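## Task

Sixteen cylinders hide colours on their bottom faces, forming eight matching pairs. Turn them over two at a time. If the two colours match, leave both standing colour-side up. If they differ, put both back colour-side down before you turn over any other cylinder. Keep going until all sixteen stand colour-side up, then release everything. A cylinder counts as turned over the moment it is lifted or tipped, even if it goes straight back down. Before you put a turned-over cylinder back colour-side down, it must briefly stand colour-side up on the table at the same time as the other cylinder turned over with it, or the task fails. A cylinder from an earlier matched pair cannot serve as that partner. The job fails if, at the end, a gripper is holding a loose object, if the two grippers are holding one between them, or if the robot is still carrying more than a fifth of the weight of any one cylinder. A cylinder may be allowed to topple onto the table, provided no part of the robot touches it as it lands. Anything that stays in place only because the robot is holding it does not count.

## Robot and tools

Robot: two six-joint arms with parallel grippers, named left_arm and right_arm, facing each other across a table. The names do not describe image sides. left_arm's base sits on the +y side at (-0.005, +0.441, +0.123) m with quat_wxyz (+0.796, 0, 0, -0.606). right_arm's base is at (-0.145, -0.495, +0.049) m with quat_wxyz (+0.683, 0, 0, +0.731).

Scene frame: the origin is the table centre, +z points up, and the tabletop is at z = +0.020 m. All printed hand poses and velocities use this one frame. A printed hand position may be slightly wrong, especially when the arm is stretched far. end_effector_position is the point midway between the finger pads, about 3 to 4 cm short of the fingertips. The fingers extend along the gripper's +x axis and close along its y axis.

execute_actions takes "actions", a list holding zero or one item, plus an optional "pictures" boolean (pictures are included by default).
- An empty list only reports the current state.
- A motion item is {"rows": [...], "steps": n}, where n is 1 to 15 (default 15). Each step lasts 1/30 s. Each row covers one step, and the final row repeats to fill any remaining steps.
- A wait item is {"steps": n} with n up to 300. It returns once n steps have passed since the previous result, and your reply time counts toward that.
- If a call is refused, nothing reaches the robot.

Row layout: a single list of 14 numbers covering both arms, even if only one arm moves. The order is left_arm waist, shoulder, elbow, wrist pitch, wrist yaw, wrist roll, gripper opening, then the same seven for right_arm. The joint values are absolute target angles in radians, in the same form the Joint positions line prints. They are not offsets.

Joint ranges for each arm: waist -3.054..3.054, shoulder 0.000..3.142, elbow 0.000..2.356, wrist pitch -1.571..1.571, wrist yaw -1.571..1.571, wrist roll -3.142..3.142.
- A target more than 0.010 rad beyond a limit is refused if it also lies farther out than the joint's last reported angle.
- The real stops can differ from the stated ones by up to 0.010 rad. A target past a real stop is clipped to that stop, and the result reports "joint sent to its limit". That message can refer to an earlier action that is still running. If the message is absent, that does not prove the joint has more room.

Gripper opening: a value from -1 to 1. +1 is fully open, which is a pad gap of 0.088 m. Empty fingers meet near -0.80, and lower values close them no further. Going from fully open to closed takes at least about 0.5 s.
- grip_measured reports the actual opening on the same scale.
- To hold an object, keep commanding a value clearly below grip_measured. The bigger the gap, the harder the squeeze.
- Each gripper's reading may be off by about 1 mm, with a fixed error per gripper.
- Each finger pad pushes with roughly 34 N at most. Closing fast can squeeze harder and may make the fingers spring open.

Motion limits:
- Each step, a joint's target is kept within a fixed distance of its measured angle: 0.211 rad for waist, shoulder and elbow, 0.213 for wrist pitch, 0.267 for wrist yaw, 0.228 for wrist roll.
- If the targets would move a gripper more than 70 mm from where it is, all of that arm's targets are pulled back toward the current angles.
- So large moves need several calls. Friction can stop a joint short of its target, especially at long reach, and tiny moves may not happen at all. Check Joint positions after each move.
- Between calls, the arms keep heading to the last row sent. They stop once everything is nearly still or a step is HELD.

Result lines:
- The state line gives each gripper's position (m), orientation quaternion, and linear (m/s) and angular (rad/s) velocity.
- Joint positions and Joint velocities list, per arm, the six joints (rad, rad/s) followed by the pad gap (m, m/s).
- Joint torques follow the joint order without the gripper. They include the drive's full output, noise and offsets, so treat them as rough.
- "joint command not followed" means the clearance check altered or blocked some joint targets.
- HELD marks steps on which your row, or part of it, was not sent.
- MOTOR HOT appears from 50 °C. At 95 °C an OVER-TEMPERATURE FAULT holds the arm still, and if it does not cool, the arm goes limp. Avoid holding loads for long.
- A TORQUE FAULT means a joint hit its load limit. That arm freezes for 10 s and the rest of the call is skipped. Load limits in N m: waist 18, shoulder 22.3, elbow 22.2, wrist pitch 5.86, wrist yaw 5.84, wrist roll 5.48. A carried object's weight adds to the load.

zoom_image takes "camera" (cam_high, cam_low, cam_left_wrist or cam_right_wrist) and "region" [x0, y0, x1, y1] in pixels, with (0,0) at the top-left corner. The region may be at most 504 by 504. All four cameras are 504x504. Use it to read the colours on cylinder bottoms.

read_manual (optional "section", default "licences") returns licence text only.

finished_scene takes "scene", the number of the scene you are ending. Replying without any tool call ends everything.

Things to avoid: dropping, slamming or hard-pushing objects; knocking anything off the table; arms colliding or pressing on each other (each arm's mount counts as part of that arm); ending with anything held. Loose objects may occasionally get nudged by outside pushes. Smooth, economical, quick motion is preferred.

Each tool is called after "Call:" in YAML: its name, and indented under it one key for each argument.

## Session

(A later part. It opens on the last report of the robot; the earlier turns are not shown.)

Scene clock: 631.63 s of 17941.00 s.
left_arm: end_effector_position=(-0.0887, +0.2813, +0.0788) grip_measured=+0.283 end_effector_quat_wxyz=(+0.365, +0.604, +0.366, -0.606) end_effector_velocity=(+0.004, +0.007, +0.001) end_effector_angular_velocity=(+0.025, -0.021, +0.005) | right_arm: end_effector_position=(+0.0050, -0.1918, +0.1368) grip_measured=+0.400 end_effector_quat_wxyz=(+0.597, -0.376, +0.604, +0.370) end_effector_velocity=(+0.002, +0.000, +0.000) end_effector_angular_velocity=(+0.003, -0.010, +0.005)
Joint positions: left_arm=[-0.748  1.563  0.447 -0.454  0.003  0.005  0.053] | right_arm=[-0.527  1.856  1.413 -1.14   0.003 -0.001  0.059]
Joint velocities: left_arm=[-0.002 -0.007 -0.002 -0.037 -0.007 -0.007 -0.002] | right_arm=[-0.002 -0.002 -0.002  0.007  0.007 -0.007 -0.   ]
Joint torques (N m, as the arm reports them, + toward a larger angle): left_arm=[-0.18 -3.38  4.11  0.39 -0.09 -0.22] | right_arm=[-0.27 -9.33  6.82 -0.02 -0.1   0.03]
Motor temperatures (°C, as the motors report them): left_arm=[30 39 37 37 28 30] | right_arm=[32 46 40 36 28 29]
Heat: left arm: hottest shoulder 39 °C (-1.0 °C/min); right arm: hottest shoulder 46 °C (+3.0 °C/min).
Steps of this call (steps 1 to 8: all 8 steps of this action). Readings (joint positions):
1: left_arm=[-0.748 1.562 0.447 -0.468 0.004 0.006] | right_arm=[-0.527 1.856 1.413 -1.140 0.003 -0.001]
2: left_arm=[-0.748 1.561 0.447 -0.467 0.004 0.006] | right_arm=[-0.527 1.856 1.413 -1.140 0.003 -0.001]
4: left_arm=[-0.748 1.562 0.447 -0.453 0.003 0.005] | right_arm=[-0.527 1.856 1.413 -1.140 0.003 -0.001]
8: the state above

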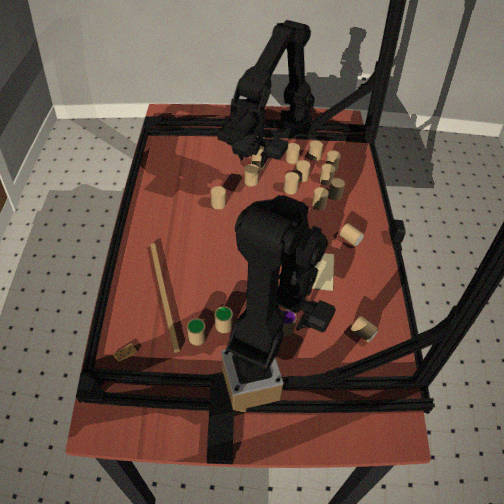

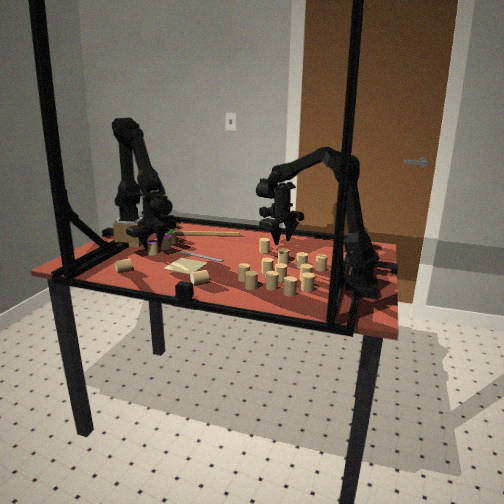

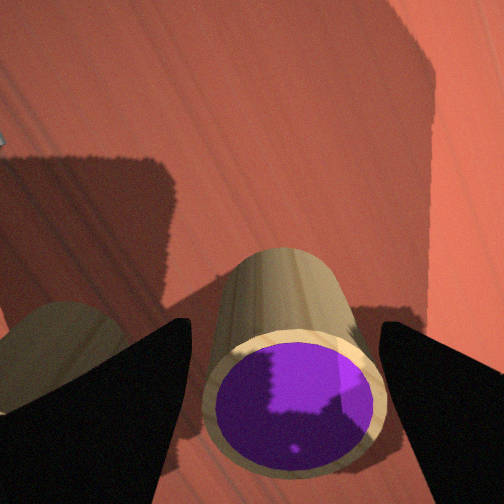

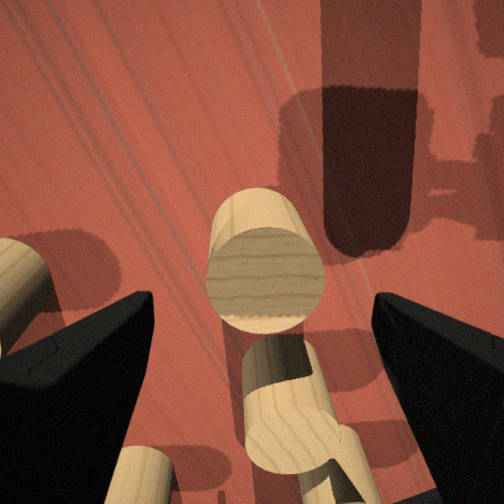

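Call:
execute_actions:
  actions:
    - {"rows":[[-0.75,1.48,0.5,-0.59,0,0,0.3,-0.537,1.855,1.38,-1.095,0,0,0.4],[-0.75,1.48,0.5,-0.59,0,0,0.3,-0.537,1.868,1.348,-1.05,0,0,0.4],[-0.75,1.41,0.55,-0.71,0,0,0.3,-0.537,1.881,1.316,-1.005,0,0,0.4],[-0.75,1.41,0.55,-0.71,0,0,0.3,-0.537,1.895,1.284,-0.96,0,0,0.4],[-0.75,1.3,0.64,-0.85,0,0,0.3,-0.537,1.908,1.252,-0.915,0,0,0.4],[-0.75,1.3,0.64,-0.85,0,0,0.3,-0.537,1.908,1.252,-0.915,0,0,0.4],[-0.75,1.3,0.64,-0.85,0,0,0.3,-0.537,1.908,1.252,-0.915,0,0,0.4],[-0.75,1.3,0.64,-0.85,0,0,0.3,-0.537,1.908,1.252,-0.915,0,0,0.4],[-0.43,1.2,0.55,0.96,0,1.571,0.7,-0.537,1.908,1.252,-0.915,0,0,0.4]],"steps":13}
  pictures: false

Call:
execute_actions:
  actions:
    - {"rows":[[-0.43,1.2,0.55,0.96,0,1.571,0.7,-0.537,1.908,1.252,-0.915,0,0,-0.4]],"steps":9}
  pictures: false

Call:
execute_actions:
  actions:
    - {"rows":[[-0.43,1.3,0.34,0.96,0,1.571,0.7,-0.537,1.875,1.33,-1.03,0,0,-0.4],[-0.43,1.3,0.34,0.96,0,1.571,0.7,-0.537,1.875,1.33,-1.03,0,0,-0.4],[-0.43,1.3,0.34,0.96,0,1.571,0.7,-0.537,1.84,1.41,-1.14,0,0,-0.4],[-0.43,1.3,0.34,0.96,0,1.571,0.7,-0.537,1.84,1.41,-1.14,0,0,-0.4],[-0.43,1.3,0.34,0.96,0,1.571,0.7,-0.537,1.75,1.46,-1.15,0,0,-0.4],[-0.43,1.3,0.34,0.96,0,1.571,0.7,-0.537,1.75,1.46,-1.15,0,0,-0.4],[-0.43,1.3,0.34,0.96,0,1.571,0.7,-0.537,1.75,1.46,-1.15,0,0,-0.4],[-0.43,1.3,0.34,0.96,0,1.571,0.7,-0.216,1.15,0.9,0.3,0,0,-0.4]],"steps":15}
  pictures: false

Call:
execute_actions:
  actions:
    - {"rows":[[-0.43,1.3,0.34,0.96,0,1.571,0.7,-0.216,1.27,0.7,0.64,0,0,-0.4]],"steps":15}
  pictures: false

Call:
execute_actions:
  actions:
    - {"rows":[[-0.43,1.42,0.41,1.0,0,1.571,0.7,-0.216,1.39,0.75,0.633,0,0,-0.4]],"steps":9}
  pictures: false

Call:
execute_actions:
  actions:
    - {"rows":[[-0.43,1.51,0.48,1.03,0,1.571,0.7,-0.216,1.39,0.75,0.633,0,0,-0.4],[-0.43,1.51,0.48,1.03,0,1.571,0.7,-0.216,1.39,0.75,0.633,0,0,-0.4],[-0.43,1.57,0.54,1.03,0,1.571,0.7,-0.216,1.39,0.75,0.633,0,0,-0.4],[-0.43,1.57,0.54,1.03,0,1.571,0.7,-0.216,1.39,0.75,0.633,0,0,-0.4],[-0.43,1.63,0.605,1.025,0,1.571,0.7,-0.216,1.39,0.75,0.633,0,0,-0.4],[-0.43,1.63,0.605,1.025,0,1.571,0.7,-0.216,1.39,0.75,0.633,0,0,-0.4],[-0.43,1.695,0.674,1.021,0,1.571,0.7,-0.216,1.39,0.75,0.633,0,0,-0.4],[-0.43,1.695,0.674,1.021,0,1.571,0.7,-0.216,1.39,0.75,0.633,0,0,-0.4],[-0.43,1.76,0.748,1.015,0,1.571,0.7,-0.216,1.39,0.75,0.633,0,0,-0.4]],"steps":14}
  pictures: false

Call:
execute_actions:
  actions:
    - {"rows":[[-0.43,1.76,0.748,1.015,0,1.571,-0.4,-0.216,1.39,0.75,0.633,0,0,-0.4]],"steps":10}
  pictures: false

Call:
execute_actions:
  actions:
    - {"rows":[[-0.43,1.76,0.748,1.015,0,1.571,-0.4,-0.216,1.39,0.75,0.633,0,0,0.7],[-0.43,1.76,0.748,1.015,0,1.571,-0.4,-0.216,1.39,0.75,0.633,0,0,0.7],[-0.43,1.76,0.748,1.015,0,1.571,-0.4,-0.216,1.39,0.75,0.633,0,0,0.7],[-0.43,1.76,0.748,1.015,0,1.571,-0.4,-0.216,1.39,0.75,0.633,0,0,0.7],[-0.43,1.76,0.748,1.015,0,1.571,-0.4,-0.216,1.39,0.75,0.633,0,0,0.7],[-0.43,1.76,0.748,1.015,0,1.571,-0.4,-0.216,1.39,0.75,0.633,0,0,0.7],[-0.43,1.6,0.57,1.03,0,1.571,-0.4,-0.216,1.39,0.75,0.633,0,0,0.7],[-0.43,1.6,0.57,1.03,0,1.571,-0.4,-0.216,1.39,0.75,0.633,0,0,0.7],[-0.43,1.51,0.48,1.03,0,1.571,-0.4,-0.216,1.27,0.63,0.64,0,0,0.7],[-0.43,1.42,0.41,1.0,0,1.571,-0.4,-0.216,1.27,0.63,0.64,0,0,0.7]],"steps":13}
  pictures: false

Call:
execute_actions:
  actions:
    - {"rows":[[0.12,1.3,0.7,-0.87,0,0,-0.4,-0.58,1.15,0.9,-1.27,0,0,0.4]],"steps":15}
  pictures: false

Call:
execute_actions:
  actions:
    - {"rows":[[0.12,1.587,0.885,-0.869,0,0,-0.4,-0.58,1.3,1.1,-1.27,0,0,0.4],[0.12,1.587,0.885,-0.869,0,0,-0.4,-0.58,1.3,1.1,-1.27,0,0,0.4],[0.12,1.587,0.885,-0.869,0,0,-0.4,-0.58,1.3,1.1,-1.27,0,0,0.4],[0.12,1.587,0.885,-0.869,0,0,-0.4,-0.58,1.3,1.1,-1.27,0,0,0.4],[0.12,1.587,0.885,-0.869,0,0,-0.4,-0.58,1.3,1.1,-1.27,0,0,0.4],[0.12,1.587,0.885,-0.869,0,0,-0.4,-0.58,1.585,1.11,-1.1,0,0,0.4]],"steps":15}
  pictures: false

Call:
execute_actions:
  actions:
    - {"rows":[[0.12,1.587,0.885,-0.869,0,0,-0.4,-0.58,1.585,1.11,-1.1,0,0,0.4],[0.12,1.62,0.857,-0.81,0,0,-0.4,-0.58,1.585,1.11,-1.1,0,0,0.4],[0.12,1.652,0.828,-0.75,0,0,-0.4,-0.58,1.585,1.11,-1.1,0,0,0.4],[0.12,1.685,0.8,-0.69,0,0,-0.4,-0.58,1.585,1.11,-1.1,0,0,0.4],[0.12,1.718,0.778,-0.634,0,0,-0.4,-0.58,1.585,1.11,-1.1,0,0,0.4],[0.12,1.745,0.76,-0.588,0,0,-0.4,-0.58,1.585,1.11,-1.1,0,0,0.4],[0.12,1.767,0.746,-0.55,0,0,-0.4,-0.58,1.585,1.11,-1.1,0,0,0.4],[0.12,1.784,0.735,-0.522,0,0,-0.4,-0.58,1.585,1.11,-1.1,0,0,0.4],[0.12,1.795,0.728,-0.504,0,0,-0.4,-0.58,1.585,1.11,-1.1,0,0,0.4],[0.12,1.805,0.722,-0.488,0,0,-0.4,-0.58,1.585,1.11,-1.1,0,0,0.4],[0.12,1.813,0.717,-0.475,0,0,-0.4,-0.58,1.585,1.11,-1.1,0,0,0.4]],"steps":15}
  pictures: false

Call:
execute_actions:
  actions:
    - {"rows":[[0.12,1.8,0.725,-0.495,0,0,0.3,-0.58,1.585,1.11,-1.1,0,0,0.4]],"steps":8}

Scene clock: 657.37 s of 17941.00 s.
left_arm: end_effector_position=(-0.0604, +0.1952, +0.1748) grip_measured=+0.653 end_effector_quat_wxyz=(+0.449, +0.503, +0.223, -0.704) end_effector_velocity=(+0.188, -0.406, +0.178) end_effector_angular_velocity=(-2.160, -0.452, -0.787) | right_arm: end_effector_position=(+0.0070, -0.1936, +0.0828) grip_measured=+0.400 end_effector_quat_wxyz=(+0.602, -0.372, +0.602, +0.370) end_effector_velocity=(+0.009, +0.018, +0.000) end_effector_angular_velocity=(+0.088, -0.036, +0.005)
Joint positions: left_arm=[-0.49   1.221  0.566 -0.485 -0.     0.334  0.071] | right_arm=[-0.535  1.906  1.254 -0.92   0.002 -0.001  0.059]
Joint velocities: left_arm=[ 1.043 -0.198 -0.144  1.956 -0.066  2.044  0.03 ] | right_arm=[-0.002 -0.002 -0.002  0.095 -0.007 -0.007 -0.   ]
Joint torques (N m, as the arm reports them, + toward a larger angle): left_arm=[-1.47 -3.83  5.96  1.39  0.14  0.2 ] | right_arm=[-0.17 -8.37  5.67  0.15 -0.09  0.04]
Motor temperatures (°C, as the motors report them): left_arm=[30 39 36 35 28 30] | right_arm=[32 47 39 35 28 29]
Heat: left arm: hottest shoulder 39 °C (-1.0 °C/min); right arm: hottest shoulder 47 °C (+3.0 °C/min).
Steps of this call (steps 1 to 15: the robot went on to your last target; steps 16 to 90: nothing new was sent; then 22.30 s passed at rest; steps 91 to 103: all 13 steps of this action). Readings (joint positions):
91: left_arm=[-0.748 1.553 0.455 -0.482 0.003 0.005] | right_arm=[-0.528 1.855 1.409 -1.132 0.003 -0.001]
92: left_arm=[-0.748 1.535 0.465 -0.528 0.003 0.005] | right_arm=[-0.529 1.855 1.398 -1.107 0.002 -0.001]
94: left_arm=[-0.748 1.477 0.499 -0.626 0.003 0.005] | right_arm=[-0.533 1.857 1.360 -1.038 0.002 -0.001]
98: left_arm=[-0.748 1.332 0.614 -0.791 0.003 0.005] | right_arm=[-0.535 1.892 1.276 -0.944 0.002 -0.001]
103: the state above

Scene clock: 657.67 s of 17941.00 s.
left_arm: end_effector_position=(-0.0617, +0.1009, +0.2596) grip_measured=+0.699 end_effector_quat_wxyz=(+0.458, +0.470, -0.186, -0.732) end_effector_velocity=(-0.030, -0.219, +0.369) end_effector_angular_velocity=(-2.231, -1.441, -1.047) | right_arm: end_effector_position=(+0.0072, -0.1931, +0.0827) grip_measured=+0.002 end_effector_quat_wxyz=(+0.603, -0.371, +0.601, +0.371) end_effector_velocity=(+0.000, +0.001, +0.000) end_effector_angular_velocity=(+0.010, +0.003, +0.005)
Joint positions: left_arm=[-0.433  1.209  0.556  0.108  0.     0.961  0.073] | right_arm=[-0.535  1.906  1.254 -0.916  0.002 -0.001  0.039]
Joint velocities: left_arm=[ 0.007 -0.007  0.002  1.956 -0.022  2.073  0.   ] | right_arm=[-0.002 -0.002 -0.002  0.007 -0.007 -0.007  0.   ]
Joint torques (N m, as the arm reports them, + toward a larger angle): left_arm=[ 0.19 -4.49  6.5   2.06  0.05  0.14] | right_arm=[-0.25 -8.3   5.63  0.2  -0.07  0.07]
Motor temperatures (°C, as the motors report them): left_arm=[30 39 36 35 28 30] | right_arm=[32 47 39 35 28 29]
Heat: left arm: hottest shoulder 39 °C (-1.0 °C/min); right arm: hottest shoulder 47 °C (+3.0 °C/min).
Steps of this call (steps 1 to 9: all 9 steps of this action). Readings (joint positions):
1: left_arm=[-0.464 1.216 0.562 -0.420 -0.001 0.403] | right_arm=[-0.535 1.906 1.254 -0.917 0.002 -0.001]
2: left_arm=[-0.449 1.214 0.560 -0.355 -0.001 0.472] | right_arm=[-0.535 1.906 1.254 -0.917 0.003 -0.001]
4: left_arm=[-0.439 1.211 0.557 -0.223 -0.000 0.612] | right_arm=[-0.535 1.906 1.254 -0.917 0.002 -0.001]
8: left_arm=[-0.434 1.209 0.556 0.042 0.000 0.892] | right_arm=[-0.535 1.906 1.254 -0.916 0.002 -0.001]
9: the state above

Scene clock: 658.17 s of 17941.00 s.
left_arm: end_effector_position=(-0.0635, +0.0881, +0.3088) grip_measured=+0.700 end_effector_quat_wxyz=(+0.452, +0.463, -0.530, -0.548) end_effector_velocity=(+0.000, -0.001, +0.049) end_effector_angular_velocity=(-0.235, -0.028, +0.003) | right_arm: end_effector_position=(-0.0992, -0.1639, +0.2033) grip_measured=+0.004 end_effector_quat_wxyz=(+0.667, -0.301, +0.351, +0.584) end_effector_velocity=(-0.053, -0.098, +0.217) end_effector_angular_velocity=(+1.909, -0.298, +0.118)
Joint positions: left_arm=[-0.433  1.3    0.34   0.933  0.     1.56   0.073] | right_arm=[-0.211  1.337  0.989 -0.614 -0.01   0.001  0.039]
Joint velocities: left_arm=[-0.002 -0.002 -0.002  0.227 -0.007  0.066  0.   ] | right_arm=[ 0.125 -1.79  -1.448  1.59   0.022 -0.007 -0.002]
Joint torques (N m, as the arm reports them, + toward a larger angle): left_arm=[ 0.25 -3.71  6.59  2.07  0.03  0.1 ] | right_arm=[-1.35 -7.44  8.8   1.87  0.25  0.  ]
Motor temperatures (°C, as the motors report them): left_arm=[30 39 36 35 28 30] | right_arm=[32 47 39 35 28 29]
Heat: left arm: hottest shoulder 39 °C (-1.0 °C/min); right arm: hottest shoulder 47 °C (+2.0 °C/min).
Steps of this call (steps 1 to 15: all 15 steps of this action). Readings (joint positions):
1: left_arm=[-0.433 1.218 0.529 0.196 0.000 1.026] | right_arm=[-0.535 1.906 1.264 -0.938 0.002 -0.001]
2: left_arm=[-0.433 1.225 0.493 0.271 0.000 1.092] | right_arm=[-0.535 1.906 1.279 -0.974 0.002 -0.001]
4: left_arm=[-0.433 1.263 0.408 0.376 0.000 1.232] | right_arm=[-0.535 1.895 1.331 -1.066 0.002 -0.001]
8: left_arm=[-0.433 1.308 0.332 0.620 0.000 1.480] | right_arm=[-0.522 1.771 1.387 -1.063 0.014 -0.000]
15: the state above

Scene clock: 658.67 s of 17941.00 s.
left_arm: end_effector_position=(-0.0635, +0.0881, +0.3143) grip_measured=+0.700 end_effector_quat_wxyz=(+0.458, +0.457, -0.537, -0.541) end_effector_velocity=(+0.000, +0.001, +0.001) end_effector_angular_velocity=(-0.006, +0.008, +0.005) | right_arm: end_effector_position=(-0.0877, -0.1051, +0.2720) grip_measured=+0.004 end_effector_quat_wxyz=(+0.752, -0.072, +0.084, +0.650) end_effector_velocity=(+0.015, +0.090, +0.411) end_effector_angular_velocity=(+1.898, -0.302, +0.005)
Joint positions: left_arm=[-0.433  1.3    0.34   0.958  0.     1.566  0.073] | right_arm=[-0.216  1.279  0.695  0.362 -0.002  0.001  0.039]
Joint velocities: left_arm=[-0.002 -0.002 -0.002  0.007 -0.007 -0.007 -0.   ] | right_arm=[-0.007 -0.007  0.002  1.912 -0.007 -0.022 -0.001]
Joint torques (N m, as the arm reports them, + toward a larger angle): left_arm=[ 0.24 -3.65  6.54  2.17  0.02  0.09] | right_arm=[-0.05 -6.44  7.98  1.76  0.03  0.01]
Motor temperatures (°C, as the motors report them): left_arm=[30 39 36 35 28 30] | right_arm=[32 46 39 35 28 29]
Heat: left arm: hottest shoulder 39 °C (-1.0 °C/min); right arm: hottest shoulder 46 °C (+1.0 °C/min).
Steps of this call (steps 1 to 15: all 15 steps of this action). Readings (joint positions):
1: left_arm=[-0.433 1.300 0.340 0.939 0.000 1.563] | right_arm=[-0.211 1.296 0.935 -0.545 -0.007 0.001]
2: left_arm=[-0.433 1.300 0.340 0.944 0.000 1.564] | right_arm=[-0.213 1.268 0.885 -0.466 -0.004 0.001]
4: left_arm=[-0.433 1.300 0.340 0.954 0.000 1.565] | right_arm=[-0.216 1.257 0.796 -0.340 -0.002 0.001]
8: left_arm=[-0.433 1.300 0.340 0.956 0.000 1.566] | right_arm=[-0.216 1.280 0.696 -0.100 -0.002 0.001]
15: the state above

Scene clock: 658.97 s of 17941.00 s.
left_arm: end_effector_position=(-0.0666, +0.0684, +0.3075) grip_measured=+0.700 end_effector_quat_wxyz=(+0.454, +0.461, -0.534, -0.544) end_effector_velocity=(+0.001, -0.007, +0.018) end_effector_angular_velocity=(-0.059, +0.017, +0.020) | right_arm: end_effector_position=(-0.0838, -0.0789, +0.3098) grip_measured=+0.003 end_effector_quat_wxyz=(+0.757, -0.006, +0.007, +0.654) end_effector_velocity=(+0.001, +0.008, +0.002) end_effector_angular_velocity=(+0.055, -0.015, +0.005)
Joint positions: left_arm=[-0.432  1.413  0.399  0.996  0.     1.566  0.073] | right_arm=[-0.216  1.381  0.742  0.62  -0.002  0.001  0.039]
Joint velocities: left_arm=[-0.002  0.007  0.032  0.037 -0.022 -0.007 -0.   ] | right_arm=[-0.002  0.051 -0.002  0.11  -0.007 -0.007 -0.   ]
Joint torques (N m, as the arm reports them, + toward a larger angle): left_arm=[ 0.23 -3.59  7.45  2.2   0.02  0.08] | right_arm=[ 0.05 -5.47  8.07  1.77  0.03 -0.01]
Motor temperatures (°C, as the motors report them): left_arm=[30 39 36 35 28 30] | right_arm=[32 46 39 36 28 29]
Heat: left arm: hottest shoulder 39 °C (-1.0 °C/min); right arm: hottest shoulder 46 °C (+1.0 °C/min).
Steps of this call (steps 1 to 9: all 9 steps of this action). Readings (joint positions):
1: left_arm=[-0.433 1.318 0.348 0.970 0.000 1.566] | right_arm=[-0.216 1.294 0.701 0.429 -0.002 0.001]
2: left_arm=[-0.433 1.347 0.365 0.982 0.000 1.566] | right_arm=[-0.216 1.316 0.716 0.497 -0.002 0.001]
4: left_arm=[-0.432 1.392 0.391 0.988 0.000 1.566] | right_arm=[-0.216 1.353 0.740 0.574 -0.002 0.001]
8: left_arm=[-0.432 1.412 0.398 0.995 0.000 1.566] | right_arm=[-0.216 1.378 0.742 0.616 -0.002 0.001]
9: the state above

Scene clock: 659.43 s of 17941.00 s.
left_arm: end_effector_position=(-0.0807, -0.0178, +0.3104) grip_measured=+0.700 end_effector_quat_wxyz=(+0.459, +0.456, -0.538, -0.540) end_effector_velocity=(-0.004, -0.027, -0.016) end_effector_angular_velocity=(+0.037, +0.001, +0.005) | right_arm: end_effector_position=(-0.0838, -0.0787, +0.3114) grip_measured=+0.003 end_effector_quat_wxyz=(+0.757, -0.003, +0.004, +0.654) end_effector_velocity=(+0.002, -0.000, -0.007) end_effector_angular_velocity=(-0.032, -0.032, -0.009)
Joint positions: left_arm=[-0.432  1.746  0.731  1.016  0.     1.566  0.073] | right_arm=[-0.216  1.382  0.742  0.63  -0.002  0.001  0.039]
Joint velocities: left_arm=[-0.002  0.115  0.1   -0.022 -0.007 -0.007 -0.   ] | right_arm=[-0.002  0.002 -0.002 -0.022  0.007 -0.037 -0.   ]
Joint torques (N m, as the arm reports them, + toward a larger angle): left_arm=[ 0.18 -5.96  7.45  2.    0.03  0.1 ] | right_arm=[-0.06 -5.23  8.12  1.67  0.02  0.03]
Motor temperatures (°C, as the motors report them): left_arm=[30 39 36 35 28 30] | right_arm=[32 46 40 36 28 29]
Heat: left arm: hottest shoulder 39 °C (-1.0 °C/min); right arm: hottest shoulder 46 °C (+2.0 °C/min).
Steps of this call (steps 1 to 14: all 14 steps of this action). Readings (joint positions):
1: left_arm=[-0.432 1.429 0.412 1.006 0.000 1.566] | right_arm=[-0.216 1.382 0.742 0.623 -0.002 0.001]
2: left_arm=[-0.432 1.453 0.432 1.015 0.000 1.566] | right_arm=[-0.216 1.382 0.742 0.625 -0.002 0.001]
4: left_arm=[-0.432 1.513 0.487 1.022 0.000 1.566] | right_arm=[-0.216 1.382 0.742 0.628 -0.002 0.001]
8: left_arm=[-0.432 1.633 0.610 1.023 0.000 1.566] | right_arm=[-0.216 1.382 0.742 0.629 -0.002 0.001]
14: the state above

Scene clock: 659.77 s of 17941.00 s.
left_arm: end_effector_position=(-0.0810, -0.0197, +0.3101) grip_measured=+0.027 end_effector_quat_wxyz=(+0.459, +0.457, -0.538, -0.540) end_effector_velocity=(+0.002, +0.001, -0.002) end_effector_angular_velocity=(+0.018, +0.004, +0.010) | right_arm: end_effector_position=(-0.0838, -0.0787, +0.3120) grip_measured=+0.003 end_effector_quat_wxyz=(+0.757, -0.002, +0.003, +0.654) end_effector_velocity=(-0.002, -0.000, -0.002) end_effector_angular_velocity=(-0.006, +0.008, +0.019)
Joint positions: left_arm=[-0.432  1.753  0.739  1.015  0.     1.566  0.04 ] | right_arm=[-0.216  1.382  0.742  0.632 -0.002  0.001  0.039]
Joint velocities: left_arm=[ 0.002 -0.007 -0.002 -0.022 -0.007 -0.007  0.   ] | right_arm=[-0.002 -0.002 -0.002 -0.007 -0.022  0.007 -0.   ]
Joint torques (N m, as the arm reports them, + toward a larger angle): left_arm=[ 0.18 -5.8   7.49  2.05  0.03  0.07] | right_arm=[-0.02 -5.17  8.16  1.45  0.02  0.01]
Motor temperatures (°C, as the motors report them): left_arm=[30 39 36 35 28 30] | right_arm=[32 46 40 36 28 29]
Heat: left arm: hottest shoulder 39 °C (-1.0 °C/min); right arm: hottest shoulder 46 °C (+2.0 °C/min).
Steps of this call (steps 1 to 10: all 10 steps of this action). Readings (joint positions):
1: left_arm=[-0.432 1.749 0.734 1.016 0.000 1.566] | right_arm=[-0.216 1.382 0.742 0.630 -0.002 0.001]
2: left_arm=[-0.432 1.750 0.735 1.016 0.000 1.566] | right_arm=[-0.216 1.382 0.742 0.630 -0.002 0.001]
4: left_arm=[-0.432 1.752 0.738 1.016 0.000 1.566] | right_arm=[-0.216 1.382 0.742 0.630 -0.002 0.001]
8: left_arm=[-0.432 1.753 0.739 1.015 0.000 1.566] | right_arm=[-0.216 1.382 0.742 0.632 -0.002 0.001]
10: the state above

Scene clock: 660.20 s of 17941.00 s.
left_arm: end_effector_position=(-0.0684, +0.0565, +0.3094) grip_measured=+0.026 end_effector_quat_wxyz=(+0.456, +0.460, -0.535, -0.543) end_effector_velocity=(+0.022, +0.133, +0.038) end_effector_angular_velocity=(-0.107, +0.025, +0.015) | right_arm: end_effector_position=(-0.0873, -0.1017, +0.3070) grip_measured=+0.695 end_effector_quat_wxyz=(+0.757, -0.001, +0.002, +0.654) end_effector_velocity=(-0.006, -0.055, +0.002) end_effector_angular_velocity=(+0.045, -0.014, +0.000)
Joint positions: left_arm=[-0.432  1.463  0.443  1.007  0.     1.567  0.04 ] | right_arm=[-0.216  1.292  0.651  0.637 -0.002  0.001  0.073]
Joint velocities: left_arm=[-0.007 -0.632 -0.457 -0.066 -0.022 -0.007 -0.001] | right_arm=[-0.007 -0.232 -0.193  0.007 -0.007 -0.007  0.001]
Joint torques (N m, as the arm reports them, + toward a larger angle): left_arm=[ 0.16 -4.05  6.63  1.84  0.04  0.07] | right_arm=[-0.06 -5.86  6.8   1.58  0.05  0.01]
Motor temperatures (°C, as the motors report them): left_arm=[30 39 36 36 28 30] | right_arm=[32 46 40 36 28 29]
Heat: left arm: hottest shoulder 39 °C (-1.0 °C/min); right arm: hottest shoulder 46 °C (+2.0 °C/min).
Steps of this call (steps 1 to 13: all 13 steps of this action). Readings (joint positions):
1: left_arm=[-0.432 1.753 0.739 1.015 0.000 1.567] | right_arm=[-0.216 1.382 0.742 0.632 -0.002 0.001]
2: left_arm=[-0.432 1.753 0.739 1.015 0.000 1.567] | right_arm=[-0.216 1.382 0.742 0.632 -0.002 0.001]
4: left_arm=[-0.432 1.753 0.739 1.015 0.000 1.567] | right_arm=[-0.216 1.382 0.742 0.632 -0.002 0.001]
8: left_arm=[-0.432 1.696 0.668 1.016 0.000 1.567] | right_arm=[-0.216 1.382 0.742 0.632 -0.002 0.001]
13: the state above

Scene clock: 660.70 s of 17941.00 s.
left_arm: end_effector_position=(+0.1402, +0.0852, +0.2997) grip_measured=+0.027 end_effector_quat_wxyz=(+0.721, +0.393, -0.023, -0.571) end_effector_velocity=(-0.062, +0.167, -0.388) end_effector_angular_velocity=(+1.097, +2.465, +0.876) | right_arm: end_effector_position=(+0.0303, -0.1805, +0.2965) grip_measured=+0.401 end_effector_quat_wxyz=(+0.841, -0.113, +0.193, +0.493) end_effector_velocity=(-0.089, -0.164, -0.391) end_effector_angular_velocity=(-1.732, +0.961, +0.002)
Joint positions: left_arm=[ 0.117  1.304  0.695  0.18  -0.005  0.707  0.04 ] | right_arm=[-0.576  1.148  0.901 -0.203  0.003  0.001  0.059]
Joint velocities: left_arm=[ 0.012 -0.002 -0.002 -1.956 -0.007 -2.059 -0.   ] | right_arm=[-0.007  0.007 -0.002 -1.971 -0.007 -0.007 -0.001]
Joint torques (N m, as the arm reports them, + toward a larger angle): left_arm=[-0.11 -4.9   8.08  2.14  0.23 -0.27] | right_arm=[-0.31 -4.59  7.64  1.39 -0.14 -0.01]
Motor temperatures (°C, as the motors report them): left_arm=[30 39 36 36 28 30] | right_arm=[32 46 40 36 28 29]
Heat: left arm: hottest shoulder 39 °C (-1.0 °C/min); right arm: hottest shoulder 46 °C (+2.0 °C/min).
Steps of this call (steps 1 to 15: all 15 steps of this action). Readings (joint positions):
1: left_arm=[-0.419 1.439 0.455 0.966 0.011 1.538] | right_arm=[-0.226 1.279 0.662 0.603 -0.011 0.001]
2: left_arm=[-0.386 1.423 0.482 0.914 0.014 1.498] | right_arm=[-0.257 1.268 0.685 0.556 -0.012 0.001]
4: left_arm=[-0.308 1.392 0.552 0.839 0.011 1.413] | right_arm=[-0.334 1.242 0.748 0.479 -0.008 0.001]
8: left_arm=[-0.103 1.323 0.666 0.635 0.009 1.184] | right_arm=[-0.522 1.173 0.869 0.260 0.003 0.001]
15: the state above

Scene clock: 661.20 s of 17941.00 s.
left_arm: end_effector_position=(+0.0948, +0.1967, +0.1582) grip_measured=+0.025 end_effector_quat_wxyz=(+0.604, +0.386, +0.563, -0.410) end_effector_velocity=(-0.100, +0.239, -0.016) end_effector_angular_velocity=(+1.095, +0.464, +0.121) | right_arm: end_effector_position=(-0.0124, -0.2577, +0.1349) grip_measured=+0.400 end_effector_quat_wxyz=(+0.615, -0.356, +0.605, +0.360) end_effector_velocity=(-0.037, -0.070, -0.002) end_effector_angular_velocity=(-0.321, +0.171, +0.019)
Joint positions: left_arm=[ 0.118  1.588  0.875 -0.791 -0.004  0.014  0.04 ] | right_arm=[-0.577  1.588  1.094 -1.061  0.003  0.001  0.059]
Joint velocities: left_arm=[-0.002 -0.002  0.002 -1.194  0.007 -0.125  0.   ] | right_arm=[-0.002  0.002 -0.002 -0.359  0.007 -0.022 -0.   ]
Joint torques (N m, as the arm reports them, + toward a larger angle): left_arm=[ 0.17 -5.14  7.07  1.14  0.16 -0.24] | right_arm=[-0.19 -7.09  7.87  0.24 -0.14 -0.01]
Motor temperatures (°C, as the motors report them): left_arm=[30 39 36 36 28 30] | right_arm=[32 46 40 36 28 29]
Heat: left arm: hottest shoulder 39 °C (-1.0 °C/min); right arm: hottest shoulder 46 °C (+2.0 °C/min).
Steps of this call (steps 1 to 15: all 15 steps of this action). Readings (joint positions):
1: left_arm=[0.118 1.339 0.726 0.098 -0.004 0.638] | right_arm=[-0.577 1.169 0.925 -0.286 0.003 0.001]
2: left_arm=[0.118 1.396 0.776 0.043 -0.004 0.567] | right_arm=[-0.577 1.205 0.971 -0.347 0.003 0.001]
4: left_arm=[0.118 1.505 0.853 -0.070 -0.004 0.430] | right_arm=[-0.577 1.267 1.050 -0.460 0.003 0.001]
8: left_arm=[0.118 1.581 0.870 -0.353 -0.004 0.150] | right_arm=[-0.577 1.391 1.112 -0.696 0.003 0.001]
15: the state above

Scene clock: 661.70 s of 17941.00 s.
left_arm: end_effector_position=(+0.0888, +0.2109, +0.0791) grip_measured=+0.024 end_effector_quat_wxyz=(+0.586, +0.397, +0.586, -0.394) end_effector_velocity=(+0.009, -0.027, +0.002) end_effector_angular_velocity=(-0.127, -0.044, -0.010) | right_arm: end_effector_position=(-0.0153, -0.2629, +0.1369) grip_measured=+0.400 end_effector_quat_wxyz=(+0.606, -0.361, +0.614, +0.354) end_effector_velocity=(+0.002, -0.000, -0.000) end_effector_angular_velocity=(+0.003, -0.010, +0.020)
Joint positions: left_arm=[ 0.118  1.798  0.724 -0.501 -0.003  0.005  0.04 ] | right_arm=[-0.577  1.588  1.102 -1.098  0.003  0.001  0.059]
Joint velocities: left_arm=[-0.002 -0.012 -0.002  0.125  0.007  0.007 -0.   ] | right_arm=[-0.002 -0.002 -0.002  0.007  0.007 -0.022  0.   ]
Joint torques (N m, as the arm reports them, + toward a larger angle): left_arm=[ 0.16 -3.8   3.74  1.67  0.13 -0.23] | right_arm=[-0.25 -6.75  6.96 -0.01 -0.1   0.  ]
Motor temperatures (°C, as the motors report them): left_arm=[30 39 36 36 28 30] | right_arm=[32 46 40 36 28 29]
Heat: left arm: hottest shoulder 39 °C (-1.0 °C/min); right arm: hottest shoulder 46 °C (+2.0 °C/min).
Steps of this call (steps 1 to 15: all 15 steps of this action). Readings (joint positions):
1: left_arm=[0.118 1.588 0.875 -0.820 -0.004 0.011] | right_arm=[-0.577 1.588 1.096 -1.070 0.003 0.001]
2: left_arm=[0.118 1.592 0.873 -0.825 -0.004 0.009] | right_arm=[-0.577 1.588 1.100 -1.079 0.003 0.001]
4: left_arm=[0.118 1.616 0.853 -0.764 -0.004 0.007] | right_arm=[-0.577 1.588 1.102 -1.090 0.003 0.001]
8: left_arm=[0.118 1.728 0.778 -0.605 -0.004 0.006] | right_arm=[-0.577 1.588 1.102 -1.097 0.003 0.001]
15: the state above

Scene clock: 661.97 s of 17941.00 s.
left_arm: end_effector_position=(+0.0894, +0.2097, +0.0791) grip_measured=+0.283 end_effector_quat_wxyz=(+0.587, +0.396, +0.585, -0.395) end_effector_velocity=(-0.001, +0.003, -0.001) end_effector_angular_velocity=(+0.014, -0.002, +0.005) | right_arm: end_effector_position=(-0.0152, -0.2630, +0.1369) grip_measured=+0.400 end_effector_quat_wxyz=(+0.606, -0.361, +0.614, +0.354) end_effector_velocity=(-0.002, -0.002, -0.001) end_effector_angular_velocity=(-0.007, +0.013, +0.019)
Joint positions: left_arm=[ 0.119  1.798  0.724 -0.495 -0.003  0.005  0.053] | right_arm=[-0.578  1.588  1.102 -1.098  0.003  0.001  0.059]
Joint velocities: left_arm=[-0.002  0.002 -0.002 -0.007 -0.007 -0.007 -0.002] | right_arm=[-0.002  0.002 -0.002 -0.007 -0.007 -0.022  0.   ]
Joint torques (N m, as the arm reports them, + toward a larger angle): left_arm=[ 0.12 -5.07  4.56  0.47  0.13 -0.23] | right_arm=[-0.22 -6.75  6.86 -0.02 -0.1   0.01]
Motor temperatures (°C, as the motors report them): left_arm=[30 39 36 36 28 30] | right_arm=[32 46 40 36 28 29]
Heat: left arm: hottest shoulder 39 °C (-1.0 °C/min); right arm: hottest shoulder 46 °C (+2.0 °C/min).
Steps of this call (steps 1 to 8: all 8 steps of this action). Readings (joint positions):
1: left_arm=[0.118 1.797 0.724 -0.497 -0.003 0.005] | right_arm=[-0.577 1.588 1.102 -1.098 0.003 0.001]
2: left_arm=[0.118 1.797 0.724 -0.496 -0.003 0.005] | right_arm=[-0.578 1.588 1.102 -1.098 0.003 0.001]
4: left_arm=[0.119 1.797 0.724 -0.493 -0.003 0.005] | right_arm=[-0.578 1.588 1.102 -1.098 0.003 0.001]
8: the state above

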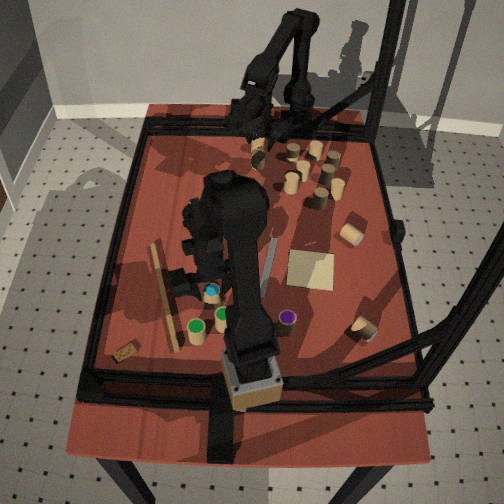

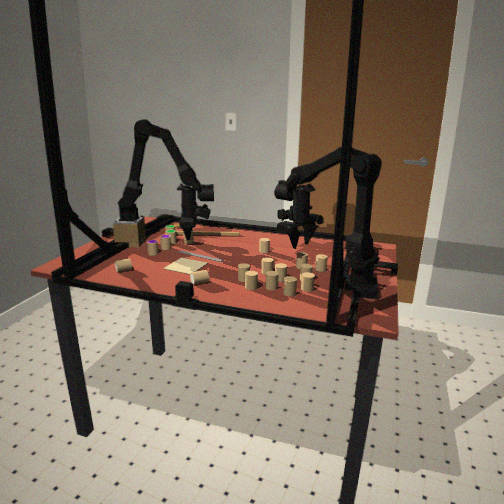

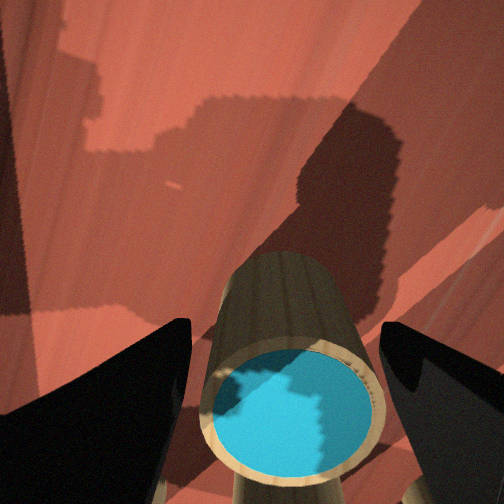

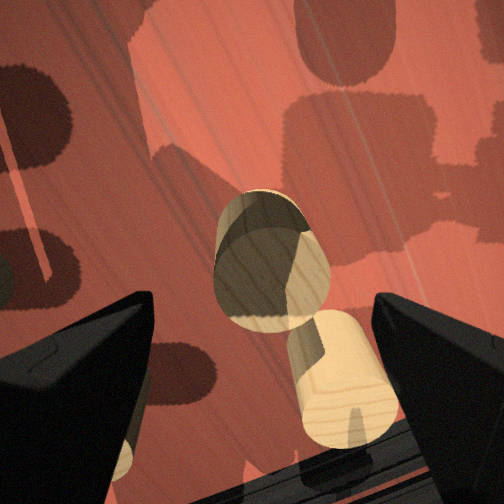

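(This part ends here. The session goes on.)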